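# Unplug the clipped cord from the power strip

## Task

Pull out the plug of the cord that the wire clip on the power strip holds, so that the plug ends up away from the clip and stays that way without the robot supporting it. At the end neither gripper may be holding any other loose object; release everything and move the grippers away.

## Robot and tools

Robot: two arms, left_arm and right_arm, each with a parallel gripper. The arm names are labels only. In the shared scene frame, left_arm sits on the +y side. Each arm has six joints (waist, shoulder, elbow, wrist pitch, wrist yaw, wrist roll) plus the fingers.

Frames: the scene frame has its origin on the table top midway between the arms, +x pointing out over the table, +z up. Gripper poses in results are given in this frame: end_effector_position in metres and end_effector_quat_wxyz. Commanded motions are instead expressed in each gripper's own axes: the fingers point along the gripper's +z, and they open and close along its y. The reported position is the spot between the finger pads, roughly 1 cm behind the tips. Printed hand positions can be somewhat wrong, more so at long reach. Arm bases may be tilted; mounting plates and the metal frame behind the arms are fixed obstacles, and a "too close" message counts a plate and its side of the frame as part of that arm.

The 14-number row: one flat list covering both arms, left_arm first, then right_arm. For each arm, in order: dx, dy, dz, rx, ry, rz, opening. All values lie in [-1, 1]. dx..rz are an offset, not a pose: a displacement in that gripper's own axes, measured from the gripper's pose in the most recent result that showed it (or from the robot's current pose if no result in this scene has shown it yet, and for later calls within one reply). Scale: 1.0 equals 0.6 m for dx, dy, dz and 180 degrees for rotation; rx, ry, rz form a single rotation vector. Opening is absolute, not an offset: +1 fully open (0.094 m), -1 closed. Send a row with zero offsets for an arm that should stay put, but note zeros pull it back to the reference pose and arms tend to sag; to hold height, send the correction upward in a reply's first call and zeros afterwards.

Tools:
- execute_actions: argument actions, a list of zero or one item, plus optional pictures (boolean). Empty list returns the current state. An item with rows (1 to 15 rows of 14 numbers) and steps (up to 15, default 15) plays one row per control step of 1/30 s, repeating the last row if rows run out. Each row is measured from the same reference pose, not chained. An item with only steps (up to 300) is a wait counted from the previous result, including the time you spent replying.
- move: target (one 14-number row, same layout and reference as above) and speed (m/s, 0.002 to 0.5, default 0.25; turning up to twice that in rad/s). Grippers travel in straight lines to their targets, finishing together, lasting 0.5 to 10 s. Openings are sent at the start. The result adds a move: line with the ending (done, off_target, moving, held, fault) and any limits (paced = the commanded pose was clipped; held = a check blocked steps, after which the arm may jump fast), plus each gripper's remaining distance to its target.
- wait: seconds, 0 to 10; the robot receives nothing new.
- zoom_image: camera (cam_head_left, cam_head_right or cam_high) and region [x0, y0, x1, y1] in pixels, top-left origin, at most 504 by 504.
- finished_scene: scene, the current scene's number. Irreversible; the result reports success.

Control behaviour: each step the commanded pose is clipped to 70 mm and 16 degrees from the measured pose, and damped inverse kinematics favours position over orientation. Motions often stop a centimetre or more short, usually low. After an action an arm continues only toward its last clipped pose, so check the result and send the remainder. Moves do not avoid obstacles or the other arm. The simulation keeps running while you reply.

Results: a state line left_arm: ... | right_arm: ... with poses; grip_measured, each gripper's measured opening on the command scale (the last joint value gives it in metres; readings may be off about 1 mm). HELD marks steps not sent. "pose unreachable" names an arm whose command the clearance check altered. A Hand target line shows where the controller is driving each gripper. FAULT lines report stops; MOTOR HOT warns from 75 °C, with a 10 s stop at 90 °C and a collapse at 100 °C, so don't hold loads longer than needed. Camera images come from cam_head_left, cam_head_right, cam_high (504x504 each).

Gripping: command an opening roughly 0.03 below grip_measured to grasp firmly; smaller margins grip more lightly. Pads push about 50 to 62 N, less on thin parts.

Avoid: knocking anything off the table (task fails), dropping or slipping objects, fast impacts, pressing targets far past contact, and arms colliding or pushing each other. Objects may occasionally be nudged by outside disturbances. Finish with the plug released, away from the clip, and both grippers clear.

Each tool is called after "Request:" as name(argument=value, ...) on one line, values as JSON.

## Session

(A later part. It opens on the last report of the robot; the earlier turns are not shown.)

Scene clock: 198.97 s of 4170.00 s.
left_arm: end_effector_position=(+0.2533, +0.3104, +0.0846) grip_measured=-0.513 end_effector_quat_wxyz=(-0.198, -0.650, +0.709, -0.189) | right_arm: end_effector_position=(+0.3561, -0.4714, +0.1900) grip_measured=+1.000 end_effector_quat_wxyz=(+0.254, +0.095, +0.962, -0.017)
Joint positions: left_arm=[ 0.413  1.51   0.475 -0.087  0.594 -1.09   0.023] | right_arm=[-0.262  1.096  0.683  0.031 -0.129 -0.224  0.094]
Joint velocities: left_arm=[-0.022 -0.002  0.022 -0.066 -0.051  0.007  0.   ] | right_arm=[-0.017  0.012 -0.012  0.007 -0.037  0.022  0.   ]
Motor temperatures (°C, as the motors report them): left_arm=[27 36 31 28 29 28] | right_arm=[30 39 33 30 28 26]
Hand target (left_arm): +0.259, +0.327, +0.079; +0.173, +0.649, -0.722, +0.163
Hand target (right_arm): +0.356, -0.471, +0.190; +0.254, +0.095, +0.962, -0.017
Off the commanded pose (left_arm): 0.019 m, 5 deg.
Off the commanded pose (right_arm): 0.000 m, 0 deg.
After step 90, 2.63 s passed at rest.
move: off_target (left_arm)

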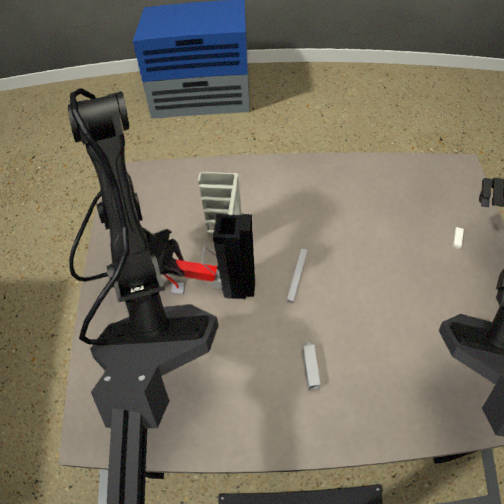

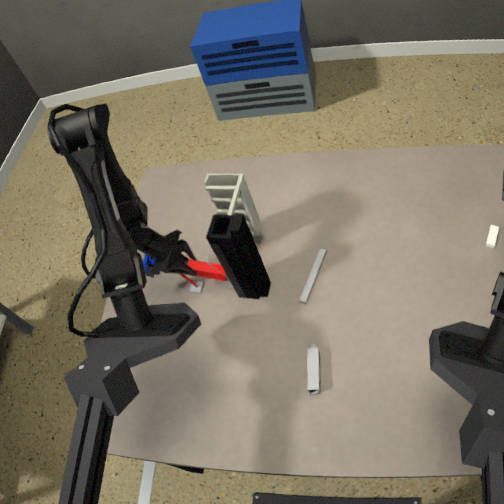

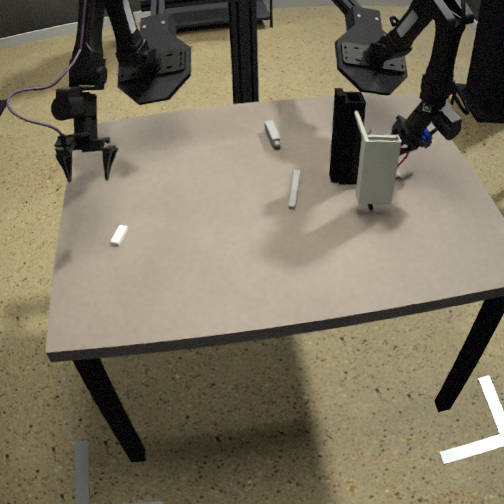

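Request:
execute_actions(actions=[])

Scene clock: 209.37 s of 4170.00 s.
left_arm: end_effector_position=(+0.2533, +0.3104, +0.0846) grip_measured=-0.513 end_effector_quat_wxyz=(-0.198, -0.649, +0.709, -0.189) | right_arm: end_effector_position=(+0.3561, -0.4714, +0.1900) grip_measured=+1.000 end_effector_quat_wxyz=(+0.254, +0.095, +0.962, -0.017)
Joint positions: left_arm=[ 0.413  1.51   0.475 -0.087  0.594 -1.087  0.023] | right_arm=[-0.262  1.096  0.683  0.031 -0.129 -0.224  0.094]
Joint velocities: left_arm=[ 0.007  0.012  0.007 -0.066 -0.007 -0.095 -0.001] | right_arm=[ 0.012 -0.002  0.017  0.051  0.007 -0.007  0.   ]
Motor temperatures (°C, as the motors report them): left_arm=[27 36 31 28 29 28] | right_arm=[30 39 33 30 28 26]
Hand target (left_arm): +0.259, +0.327, +0.079; -0.173, -0.649, +0.722, -0.163
Hand target (right_arm): +0.356, -0.471, +0.190; +0.254, +0.095, +0.962, -0.017
Off the commanded pose (left_arm): 0.019 m, 5 deg.
Off the commanded pose (right_arm): 0.000 m, 0 deg.
Steps of this call (steps 1 to 90: nothing new was sent; then 7.40 s passed at rest). Readings (end_effector_position):
1: left_arm (+0.2533, +0.3104, +0.0846) | right_arm (+0.3561, -0.4714, +0.1900)
2: left_arm (+0.2533, +0.3104, +0.0846) | right_arm (+0.3561, -0.4714, +0.1900)
4: left_arm (+0.2533, +0.3104, +0.0846) | right_arm (+0.3561, -0.4714, +0.1900)
8: left_arm (+0.2533, +0.3104, +0.0846) | right_arm (+0.3561, -0.4714, +0.1900)
90: the state above

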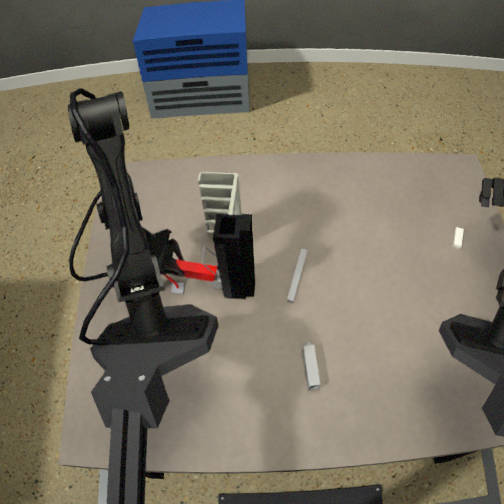

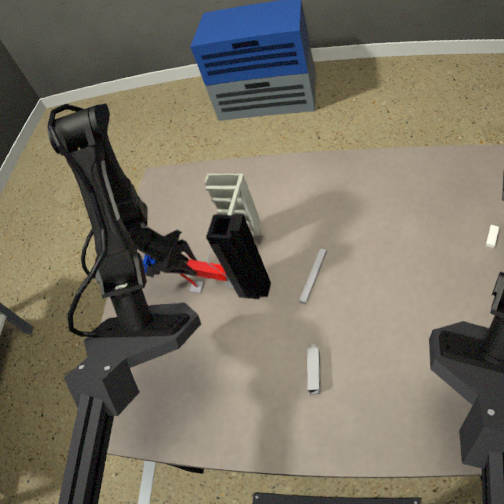

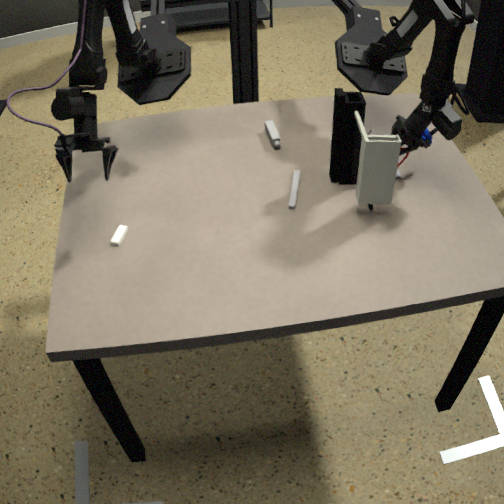

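Request:
zoom_image(camera="cam_head_left", region=[130, 210, 270, 320])

Request:
zoom_image(camera="cam_head_right", region=[130, 210, 280, 320])

Region (130, 210, 270, 320) of cam_head_left's 504x504 image, scaled by 3.600, with more detail than that image has; it fills the top 396 rows of this view, and the rest is white.

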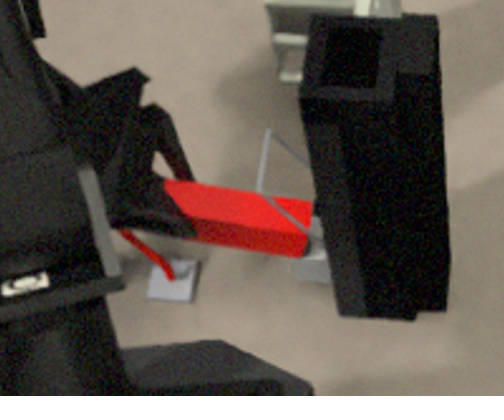

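Region (130, 210, 280, 320) of cam_head_right's 504x504 image, scaled by 3.360, with more detail than that image has; it fills the top 370 rows of this view, and the rest is white.

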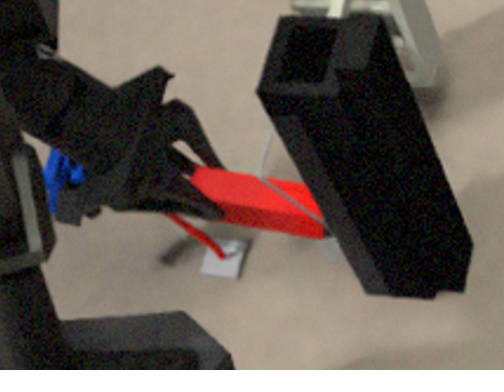

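Request:
move(target=[-0.0005, 0.067, -0.0012, 0, 0, 0, -0.55, 0, 0, 0, 0, 0, 0, 1], speed=0.05)

Scene clock: 221.83 s of 4170.00 s.
left_arm: end_effector_position=(+0.2264, +0.3174, +0.0844) grip_measured=-0.513 end_effector_quat_wxyz=(-0.186, -0.645, +0.716, -0.192) | right_arm: end_effector_position=(+0.3561, -0.4714, +0.1900) grip_measured=+1.000 end_effector_quat_wxyz=(+0.254, +0.095, +0.962, -0.017)
Joint positions: left_arm=[ 0.488  1.51   0.376 -0.009  0.622 -0.999  0.023] | right_arm=[-0.262  1.096  0.683  0.031 -0.129 -0.224  0.094]
Joint velocities: left_arm=[-0.017 -0.007 -0.007 -0.037  0.007  0.066 -0.   ] | right_arm=[-0.007  0.002  0.002  0.037 -0.081 -0.007  0.   ]
Motor temperatures (°C, as the motors report them): left_arm=[27 36 31 28 29 28] | right_arm=[30 39 33 30 28 26]
Hand target (left_arm): +0.214, +0.314, +0.085; -0.198, -0.649, +0.709, -0.189
Hand target (right_arm): +0.356, -0.471, +0.190; +0.254, +0.095, +0.962, -0.017
Off the commanded pose (left_arm): 0.013 m, 2 deg.
Off the commanded pose (right_arm): 0.000 m, 0 deg.
After step 90, 8.23 s passed at rest.
move: off_target (left_arm)

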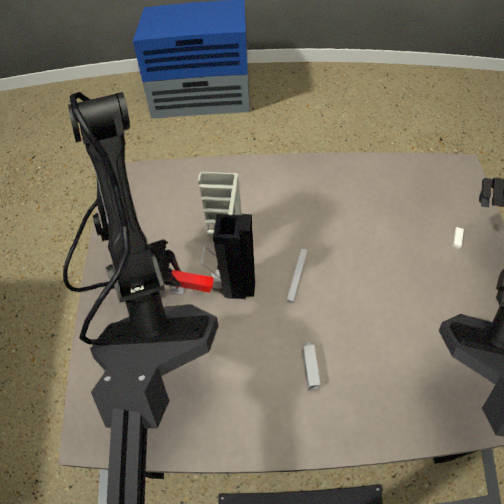

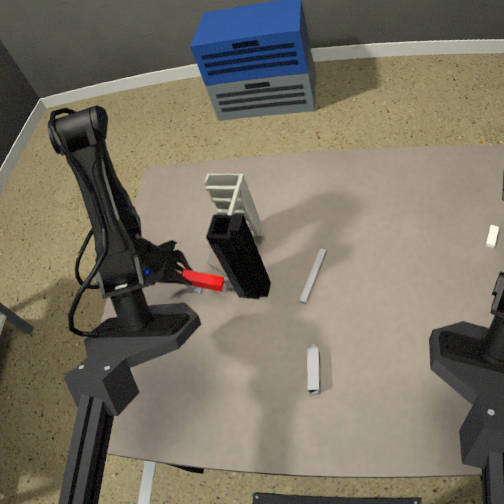

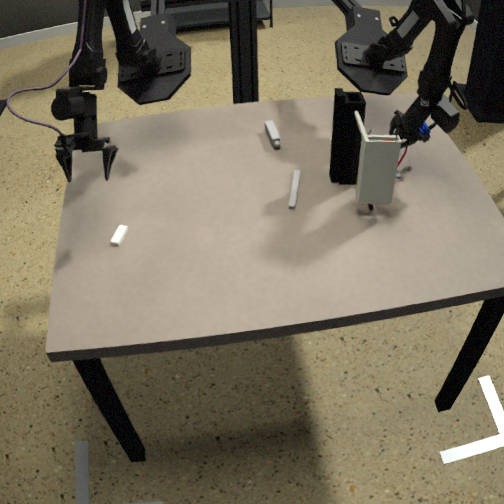

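Request:
move(target=[-0.0139, 0.076, 0.0468, 0, 0, 0, -0.55, 0, 0, 0, 0, 0, 0, 1], speed=0.05)

Scene clock: 230.07 s of 4170.00 s.
left_arm: end_effector_position=(+0.1958, +0.3202, +0.0522) grip_measured=-0.513 end_effector_quat_wxyz=(-0.170, -0.640, +0.725, -0.192) | right_arm: end_effector_position=(+0.3561, -0.4714, +0.1900) grip_measured=+1.000 end_effector_quat_wxyz=(+0.254, +0.095, +0.962, -0.017)
Joint positions: left_arm=[ 0.528  1.761  0.302  0.321  0.627 -0.948  0.023] | right_arm=[-0.262  1.096  0.683  0.031 -0.129 -0.224  0.094]
Joint velocities: left_arm=[-0.017 -0.007 -0.012 -0.037  0.007 -0.037 -0.   ] | right_arm=[ 0.007  0.007 -0.012  0.022 -0.007  0.007  0.   ]
Motor temperatures (°C, as the motors report them): left_arm=[27 36 31 28 29 28] | right_arm=[30 39 33 30 28 26]
Hand target (left_arm): +0.182, +0.314, +0.055; -0.186, -0.645, +0.716, -0.193
Hand target (right_arm): +0.356, -0.471, +0.190; +0.254, +0.095, +0.962, -0.017
Off the commanded pose (left_arm): 0.016 m, 2 deg.
Off the commanded pose (right_arm): 0.000 m, 0 deg.
After step 90, 3.57 s passed at rest.
move: off_target (left_arm)

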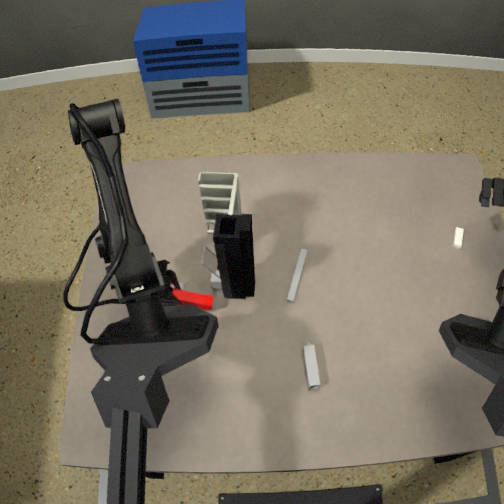

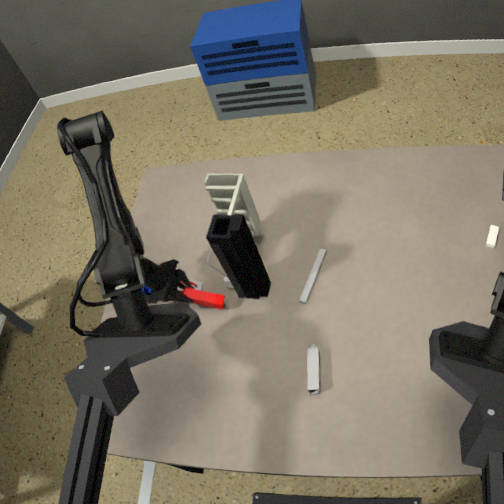

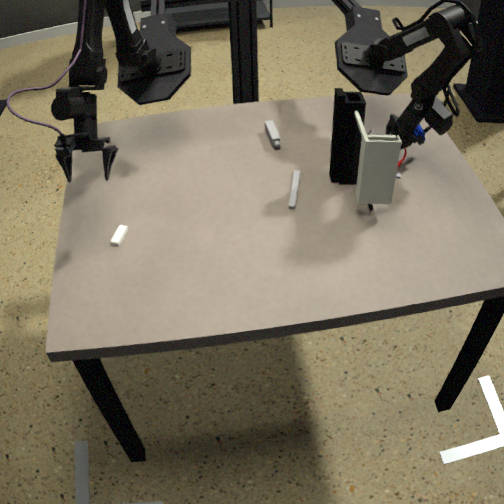

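Request:
move(target=[-0.0164, 0.004, 0.029, -0.017, 0.022, -0.0096, -0.55, 0, 0, 0, 0, 0, 0, 1], speed=0.03)

Request:
zoom_image(camera="cam_head_right", region=[130, 230, 280, 340])

Request:
zoom_image(camera="cam_high", region=[330, 90, 470, 200])

Scene clock: 241.20 s of 4170.00 s.
left_arm: end_effector_position=(+0.1914, +0.3195, +0.0358) grip_measured=-0.513 end_effector_quat_wxyz=(-0.212, -0.640, +0.715, -0.186) | right_arm: end_effector_position=(+0.3561, -0.4714, +0.1900) grip_measured=+1.000 end_effector_quat_wxyz=(+0.254, +0.095, +0.962, -0.017)
Joint positions: left_arm=[ 0.528  1.877  0.406  0.235  0.637 -0.921  0.023] | right_arm=[-0.262  1.096  0.683  0.031 -0.129 -0.224  0.094]
Joint velocities: left_arm=[-0.012 -0.002  0.012 -0.022 -0.007 -0.037 -0.001] | right_arm=[-0.002  0.017  0.007  0.037 -0.022  0.037  0.   ]
Motor temperatures (°C, as the motors report them): left_arm=[27 35 31 28 29 28] | right_arm=[30 39 33 31 28 26]
Hand target (left_arm): +0.195, +0.320, +0.032; -0.215, -0.639, +0.714, -0.191
Hand target (right_arm): +0.356, -0.471, +0.190; +0.254, +0.095, +0.962, -0.017
Off the commanded pose (left_arm): 0.005 m, 1 deg.
Off the commanded pose (right_arm): 0.000 m, 0 deg.
After step 90, 6.33 s passed at rest.
move: done

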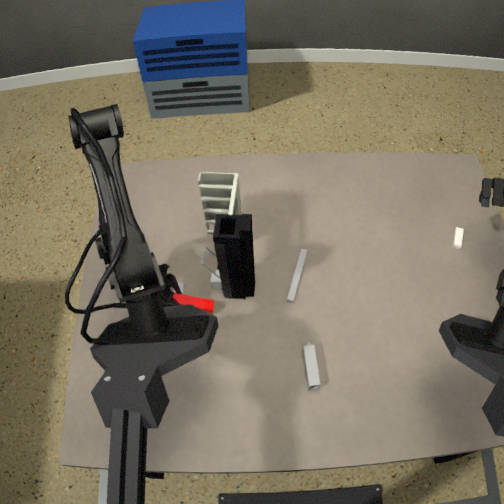

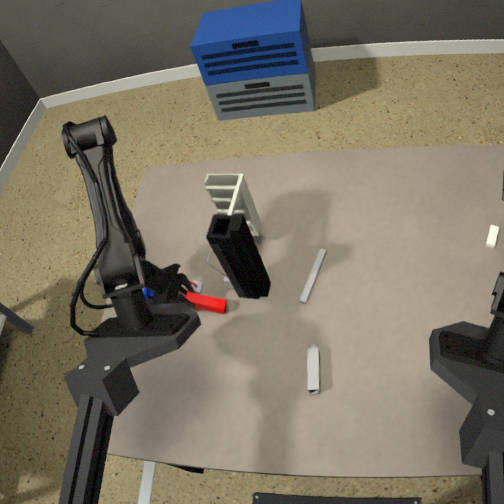

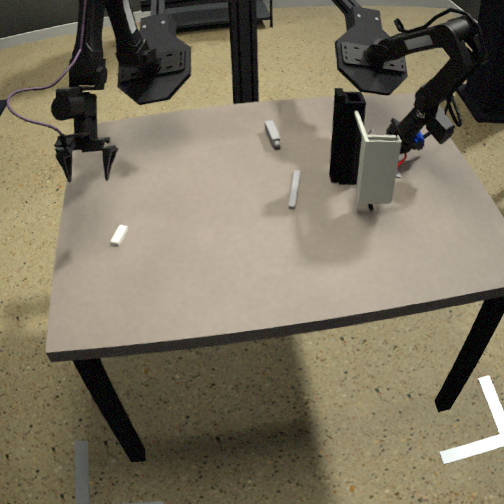

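Region (130, 230, 280, 340) of cam_head_right's 504x504 image, scaled by 3.360, with more detail than that image has; it fills the top 370 rows of this view, and the rest is white.

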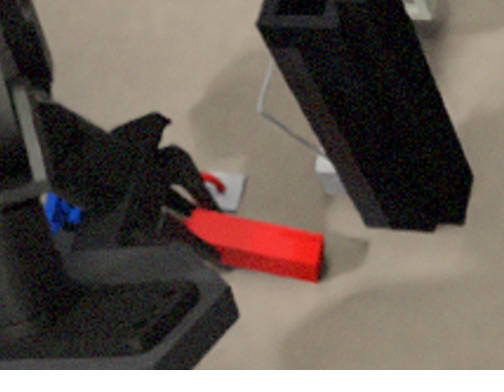

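Region (330, 90, 470, 200) of cam_high's 504x504 image, scaled by 3.600, with more detail than that image has; it fills the top 396 rows of this view, and the rest is white.

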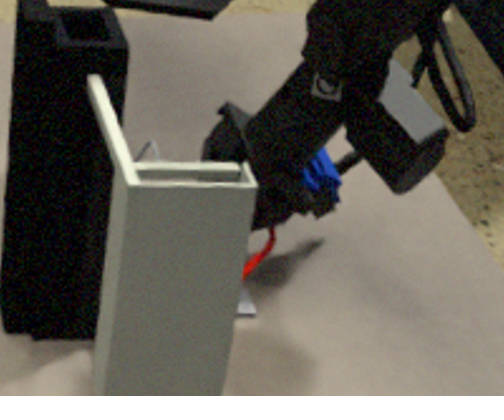

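Request:
move(target=[-0.0144, 0, 0.0225, 0, 0, 0, -0.55, 0, 0, 0, 0, 0, 0, 1], speed=0.015)

Request:
zoom_image(camera="cam_head_right", region=[130, 230, 280, 340])

Scene clock: 247.77 s of 4170.00 s.
left_arm: end_effector_position=(+0.1825, +0.3124, +0.0324) grip_measured=-0.513 end_effector_quat_wxyz=(-0.228, -0.645, +0.704, -0.193) | right_arm: end_effector_position=(+0.3561, -0.4714, +0.1900) grip_measured=+1.000 end_effector_quat_wxyz=(+0.254, +0.095, +0.962, -0.017)
Joint positions: left_arm=[ 0.528  1.935  0.407  0.26   0.662 -0.925  0.023] | right_arm=[-0.262  1.096  0.683  0.031 -0.129 -0.224  0.094]
Joint velocities: left_arm=[-0.017  0.007 -0.022  0.007 -0.007 -0.022  0.   ] | right_arm=[ 0.007 -0.002 -0.012 -0.022 -0.051  0.051  0.   ]
Motor temperatures (°C, as the motors report them): left_arm=[27 35 31 28 29 28] | right_arm=[30 39 33 31 28 26]
Hand target (left_arm): +0.192, +0.320, +0.021; -0.211, -0.641, +0.714, -0.186
Hand target (right_arm): +0.356, -0.471, +0.190; +0.254, +0.095, +0.962, -0.017
Off the commanded pose (left_arm): 0.017 m, 2 deg.
Off the commanded pose (right_arm): 0.000 m, 0 deg.
After step 90, 2.27 s passed at rest.
move: off_target (left_arm)

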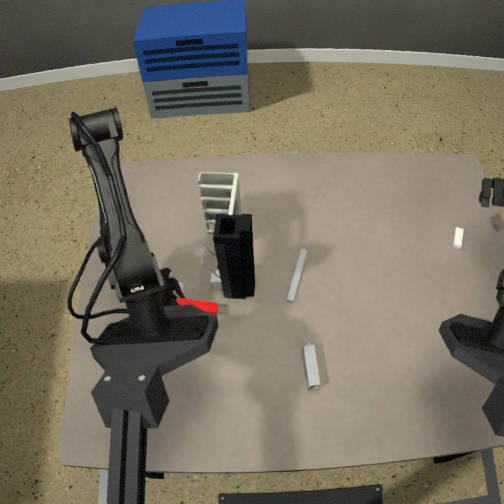

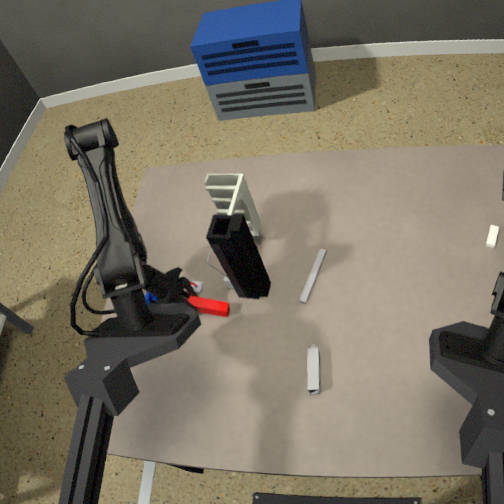

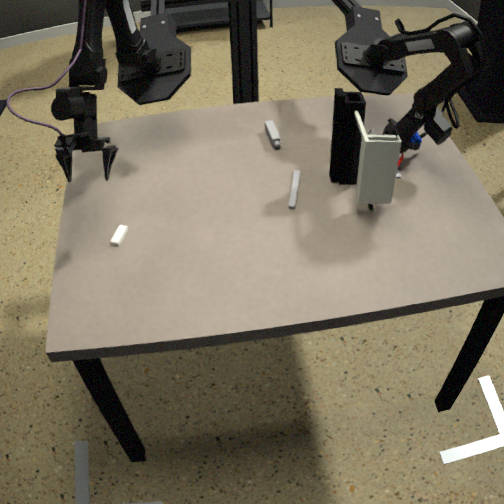

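Region (130, 230, 280, 340) of cam_head_right's 504x504 image, scaled by 3.360, with more detail than that image has; it fills the top 370 rows of this view, and the rest is white.

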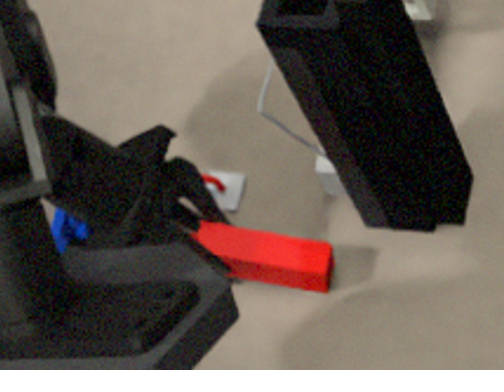

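Request:
move(target=[-0.0275, -0.0193, 0.013, 0, 0, 0, -0.55, 0, 0, 0, 0, 0, 0, 1], speed=0.015)

Request:
zoom_image(camera="cam_head_right", region=[130, 230, 280, 340])

Scene clock: 273.63 s of 4170.00 s.
left_arm: end_effector_position=(+0.1850, +0.3102, +0.0293) grip_measured=-0.513 end_effector_quat_wxyz=(-0.248, -0.649, +0.692, -0.199) | right_arm: end_effector_position=(+0.3561, -0.4714, +0.1900) grip_measured=+1.000 end_effector_quat_wxyz=(+0.254, +0.095, +0.962, -0.017)
Joint positions: left_arm=[ 0.528  1.964  0.456  0.197  0.687 -0.925  0.023] | right_arm=[-0.262  1.096  0.683  0.031 -0.129 -0.224  0.094]
Joint velocities: left_arm=[ 0.007  0.012  0.007 -0.022 -0.037 -0.007 -0.   ] | right_arm=[ 0.007 -0.012 -0.007 -0.037  0.007 -0.022  0.   ]
Motor temperatures (°C, as the motors report them): left_arm=[27 35 30 28 28 28] | right_arm=[30 39 33 31 28 26]
Hand target (left_arm): +0.195, +0.320, +0.018; +0.228, +0.645, -0.704, +0.193
Hand target (right_arm): +0.356, -0.471, +0.190; +0.254, +0.095, +0.962, -0.017
Off the commanded pose (left_arm): 0.019 m, 3 deg.
Off the commanded pose (right_arm): 0.000 m, 0 deg.
After step 90, 21.20 s passed at rest.
move: off_target (left_arm)

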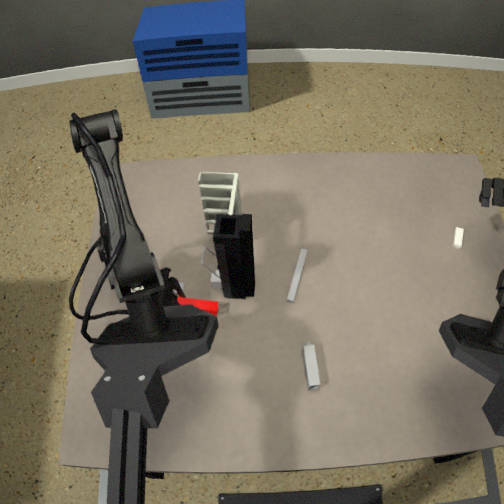

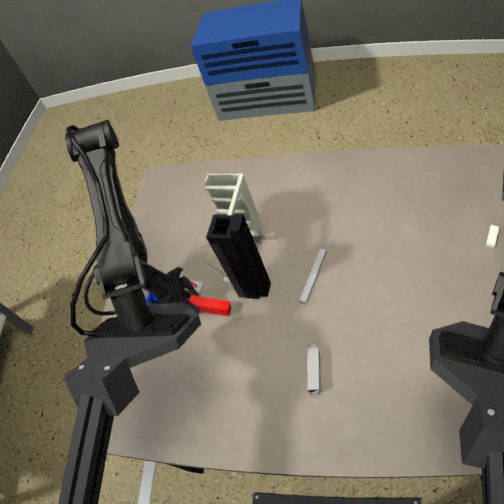

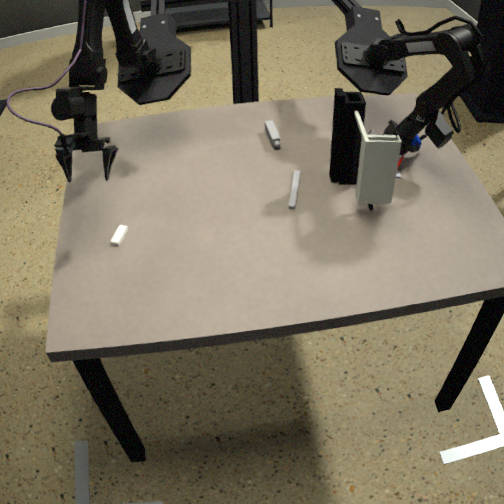

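Region (130, 230, 280, 340) of cam_head_right's 504x504 image, scaled by 3.360, with more detail than that image has; it fills the top 370 rows of this view, and the rest is white.

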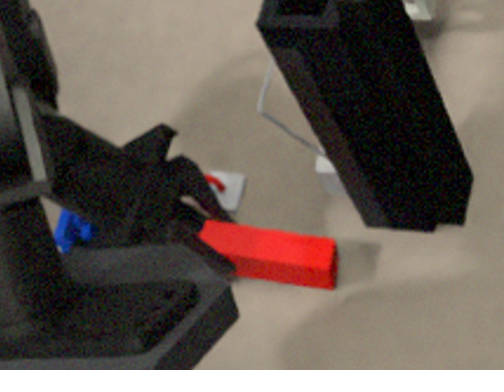

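Request:
move(target=[-0.0172, -0.0057, 0.0138, 0, -0.01, 0, -0.517, 0, 0, 0, 0, 0, 0, 1], speed=0.015)

Request:
zoom_image(camera="cam_head_right", region=[130, 230, 280, 340])

Scene clock: 281.43 s of 4170.00 s.
left_arm: end_effector_position=(+0.1843, +0.3066, +0.0285) grip_measured=-0.508 end_effector_quat_wxyz=(-0.254, -0.654, +0.684, -0.201) | right_arm: end_effector_position=(+0.3561, -0.4714, +0.1900) grip_measured=+1.000 end_effector_quat_wxyz=(+0.254, +0.095, +0.962, -0.017)
Joint positions: left_arm=[ 0.519  1.978  0.456  0.209  0.695 -0.948  0.023] | right_arm=[-0.262  1.096  0.683  0.031 -0.129 -0.224  0.094]
Joint velocities: left_arm=[-0.002 -0.007 -0.012  0.022  0.037  0.022  0.001] | right_arm=[-0.017 -0.002 -0.002 -0.007  0.007  0.037  0.   ]
Motor temperatures (°C, as the motors report them): left_arm=[27 35 30 28 28 28] | right_arm=[30 39 34 31 28 26]
Hand target (left_arm): +0.188, +0.313, +0.018; +0.238, +0.652, -0.695, +0.189
Hand target (right_arm): +0.356, -0.471, +0.190; +0.254, +0.095, +0.962, -0.017
Off the commanded pose (left_arm): 0.014 m, 3 deg.
Off the commanded pose (right_arm): 0.000 m, 0 deg.
After step 90, 3.53 s passed at rest.
move: off_target (left_arm)

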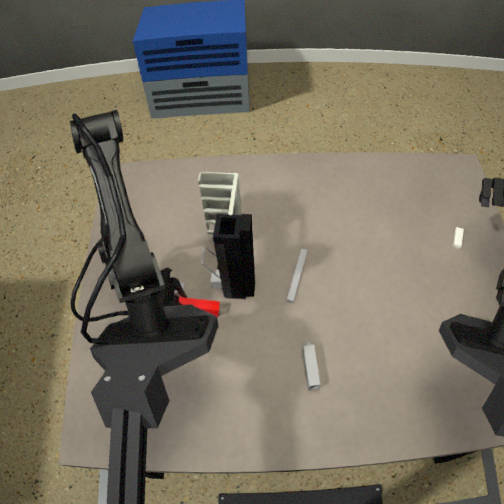

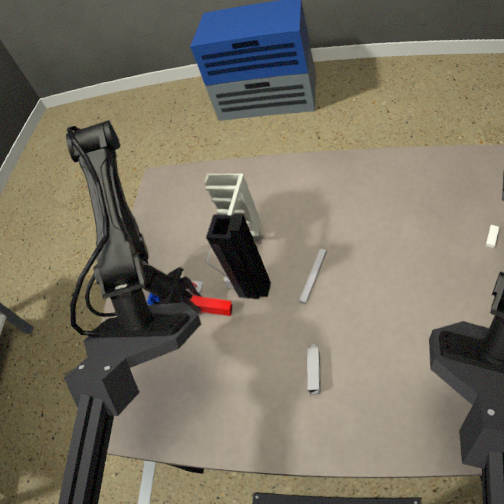

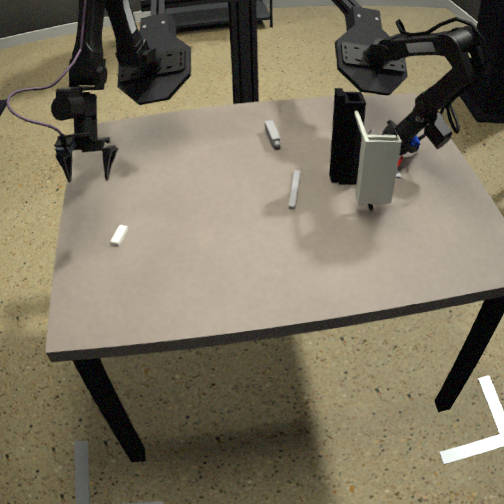

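Region (130, 230, 280, 340) of cam_head_right's 504x504 image, scaled by 3.360, with more detail than that image has; it fills the top 370 rows of this view, and the rest is white.

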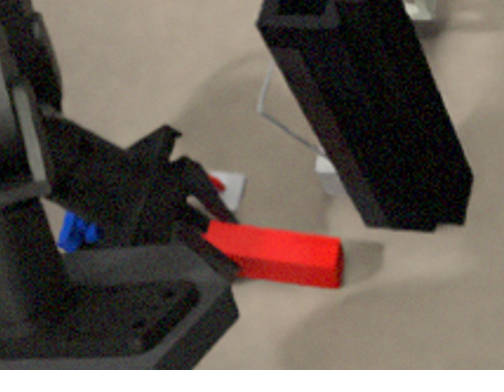

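Request:
execute_actions(actions=[{"rows": [[0,0,0,0,0,0,-0.512,0,0,0,0,0,0,1],[0,0,0,0,0,0,-0.509,0,0,0,0,0,0,1],[0,0,0,0,0,0,-0.506,0,0,0,0,0,0,1],[0,0,0,0,0,0,-0.503,0,0,0,0,0,0,1],[0,0,0,0,0,0,-0.50,0,0,0,0,0,0,1],[0,0,0,0,0,0,-0.495,0,0,0,0,0,0,1],[0,0,0,0,0,0,-0.49,0,0,0,0,0,0,1],[0,0,0,0,0,0,-0.47,0,0,0,0,0,0,1],[0,0,0,0,0,0,-0.44,0,0,0,0,0,0,1],[0,0,0,0,0,0,-0.4,0,0,0,0,0,0,1],[0,0,0,0,0,0,-0.33,0,0,0,0,0,0,1],[0,0,0,0,0,0,-0.25,0,0,0,0,0,0,1],[0,0,0,0,0,0,-0.17,0,0,0,0,0,0,1],[0,0,0,0,0,0,-0.1,0,0,0,0,0,0,1],[0,0,0,0,0,0,-0.05,0,0,0,0,0,0,1]], "steps": 15}])

Request:
zoom_image(camera="cam_head_right", region=[130, 230, 280, 340])

Scene clock: 289.03 s of 4170.00 s.
left_arm: end_effector_position=(+0.1842, +0.3058, +0.0291) grip_measured=-0.080 end_effector_quat_wxyz=(-0.256, -0.654, +0.683, -0.202) | right_arm: end_effector_position=(+0.3561, -0.4714, +0.1900) grip_measured=+1.000 end_effector_quat_wxyz=(+0.254, +0.095, +0.962, -0.017)
Joint positions: left_arm=[ 0.519  1.978  0.456  0.205  0.699 -0.948  0.043] | right_arm=[-0.262  1.096  0.683  0.031 -0.129 -0.224  0.094]
Joint velocities: left_arm=[-0.012 -0.007  0.002 -0.007  0.007 -0.022  0.056] | right_arm=[-0.007 -0.012 -0.002  0.007  0.007 -0.022  0.   ]
Motor temperatures (°C, as the motors report them): left_arm=[27 35 30 28 28 28] | right_arm=[30 39 34 31 28 26]
Hand target (left_arm): +0.184, +0.307, +0.028; +0.254, +0.653, -0.684, +0.201
Hand target (right_arm): +0.356, -0.471, +0.190; +0.254, +0.095, +0.962, -0.017
Off the commanded pose (left_arm): 0.001 m, 0 deg.
Off the commanded pose (right_arm): 0.000 m, 0 deg.
Steps of this call (steps 1 to 90: nothing new was sent; then 4.10 s passed at rest; steps 91 to 105: all 15 steps of this action). Readings (end_effector_position):
91: left_arm (+0.1843, +0.3060, +0.0289) | right_arm (+0.3561, -0.4714, +0.1900)
92: left_arm (+0.1842, +0.3058, +0.0291) | right_arm (+0.3561, -0.4714, +0.1900)
94: left_arm (+0.1842, +0.3057, +0.0292) | right_arm (+0.3561, -0.4714, +0.1900)
98: left_arm (+0.1842, +0.3057, +0.0292) | right_arm (+0.3561, -0.4714, +0.1900)
105: the state above

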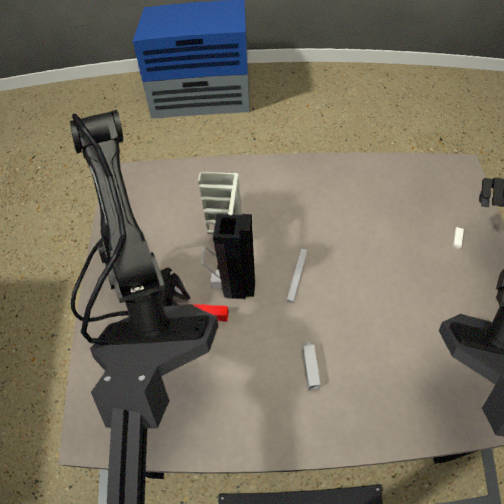

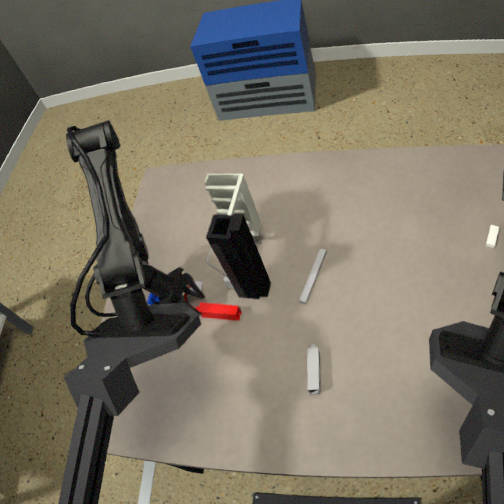

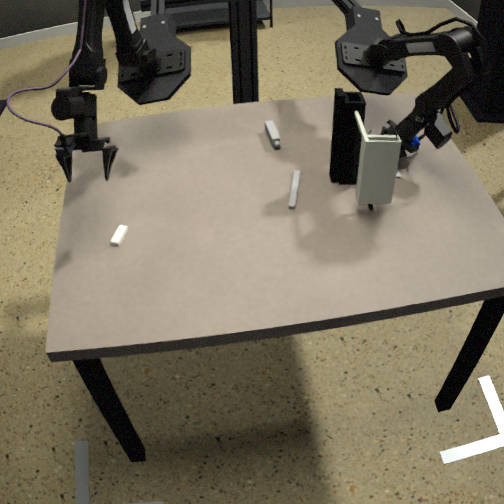

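Region (130, 230, 280, 340) of cam_head_right's 504x504 image, scaled by 3.360, with more detail than that image has; it fills the top 370 rows of this view, and the rest is white.

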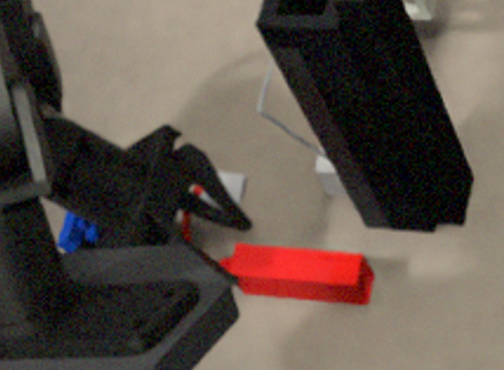

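Request:
move(target=[0.041, -0.103, -0.293, 0, 0, 0, -0.05, 0, 0, 0, 0, 0, 0, 1], speed=0.12)

Request:
zoom_image(camera="cam_head_right", region=[110, 200, 290, 340])

Scene clock: 300.23 s of 4170.00 s.
left_arm: end_effector_position=(+0.2509, +0.3827, +0.1742) grip_measured=-0.052 end_effector_quat_wxyz=(-0.272, -0.654, +0.677, -0.199) | right_arm: end_effector_position=(+0.3561, -0.4714, +0.1900) grip_measured=+1.000 end_effector_quat_wxyz=(+0.254, +0.095, +0.962, -0.017)
Joint positions: left_arm=[ 0.837  1.447  0.821 -1.01   0.728 -0.517  0.045] | right_arm=[-0.262  1.096  0.683  0.031 -0.129 -0.224  0.094]
Joint velocities: left_arm=[-0.012 -0.007  0.007 -0.007 -0.066 -0.081  0.   ] | right_arm=[ 0.002 -0.002  0.017  0.007  0.037  0.022  0.   ]
Motor temperatures (°C, as the motors report them): left_arm=[27 36 30 28 28 28] | right_arm=[30 39 34 31 28 26]
Hand target (left_arm): +0.259, +0.390, +0.177; +0.257, +0.654, -0.682, +0.203
Hand target (right_arm): +0.356, -0.471, +0.190; +0.254, +0.095, +0.962, -0.017
Off the commanded pose (left_arm): 0.013 m, 2 deg.
Off the commanded pose (right_arm): 0.000 m, 0 deg.
After step 90, 5.97 s passed at rest.
move: off_target (left_arm)

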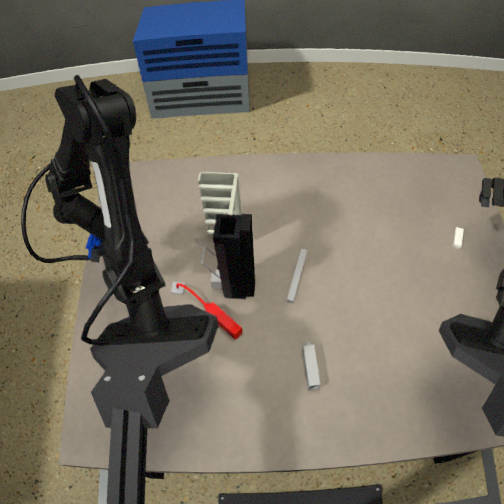

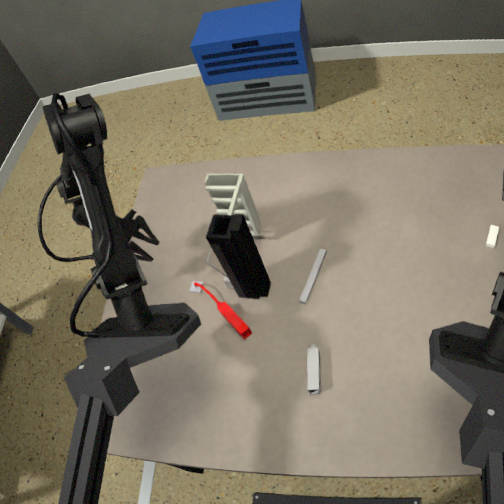

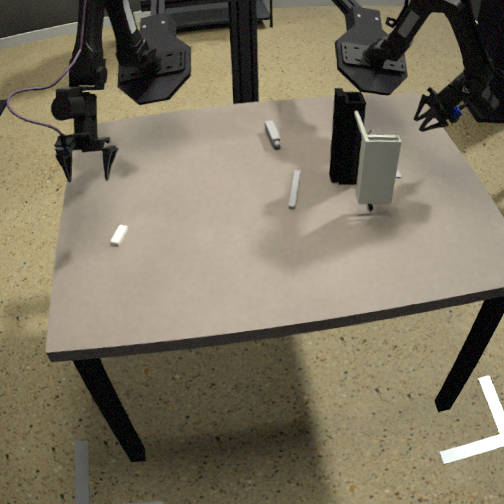

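Region (110, 200, 290, 340) of cam_head_right's 504x504 image, scaled by 2.800, with more detail than that image has.

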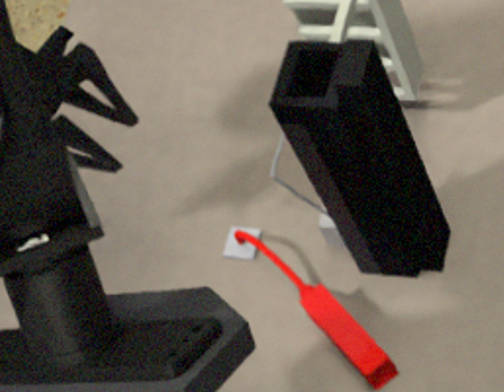

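Request:
execute_actions(actions=[])

Scene clock: 305.27 s of 4170.00 s.
left_arm: end_effector_position=(+0.2506, +0.3824, +0.1745) grip_measured=-0.052 end_effector_quat_wxyz=(-0.273, -0.654, +0.677, -0.200) | right_arm: end_effector_position=(+0.3561, -0.4714, +0.1900) grip_measured=+1.000 end_effector_quat_wxyz=(+0.254, +0.095, +0.962, -0.017)
Joint positions: left_arm=[ 0.837  1.447  0.821 -1.012  0.728 -0.516  0.045] | right_arm=[-0.262  1.096  0.683  0.031 -0.129 -0.224  0.094]
Joint velocities: left_arm=[-0.007  0.022 -0.007 -0.007 -0.022 -0.037  0.001] | right_arm=[-0.002  0.002 -0.012 -0.051  0.081  0.007  0.   ]
Motor temperatures (°C, as the motors report them): left_arm=[27 36 31 28 28 28] | right_arm=[30 39 34 31 28 26]
Hand target (left_arm): +0.259, +0.390, +0.177; +0.257, +0.654, -0.682, +0.203
Hand target (right_arm): +0.356, -0.471, +0.190; +0.254, +0.095, +0.962, -0.017
Off the commanded pose (left_arm): 0.013 m, 2 deg.
Off the commanded pose (right_arm): 0.000 m, 0 deg.
Steps of this call (steps 1 to 90: nothing new was sent; then 2.03 s passed at rest). Readings (end_effector_position):
1: left_arm (+0.2508, +0.3826, +0.1742) | right_arm (+0.3561, -0.4714, +0.1900)
2: left_arm (+0.2508, +0.3826, +0.1743) | right_arm (+0.3561, -0.4714, +0.1900)
4: left_arm (+0.2508, +0.3825, +0.1743) | right_arm (+0.3561, -0.4714, +0.1900)
8: left_arm (+0.2507, +0.3824, +0.1744) | right_arm (+0.3561, -0.4714, +0.1900)
90: the state above

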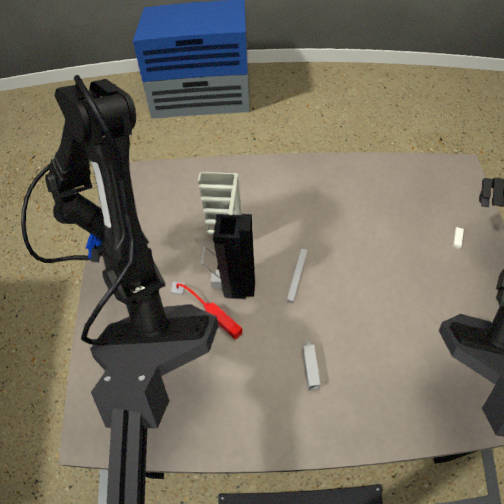

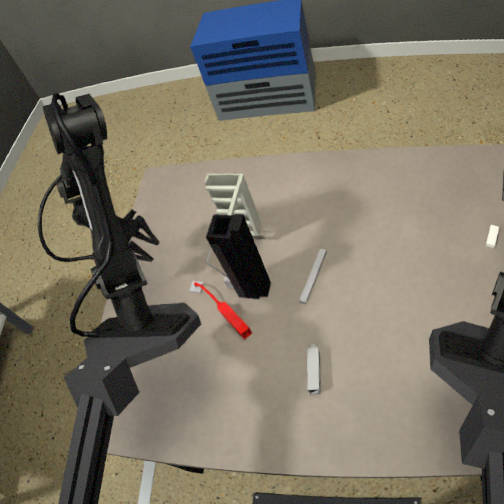

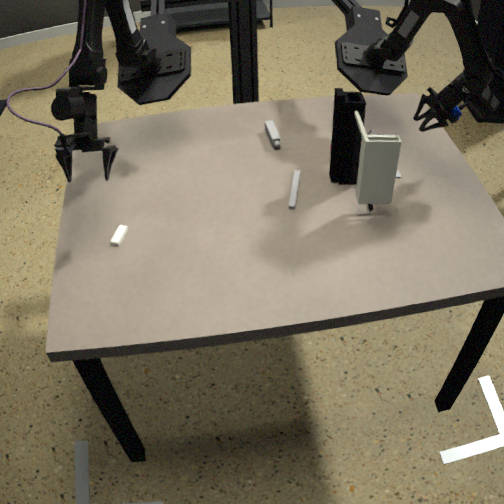

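Request:
finished_scene(scene=2)

The scene is finished: the task was done.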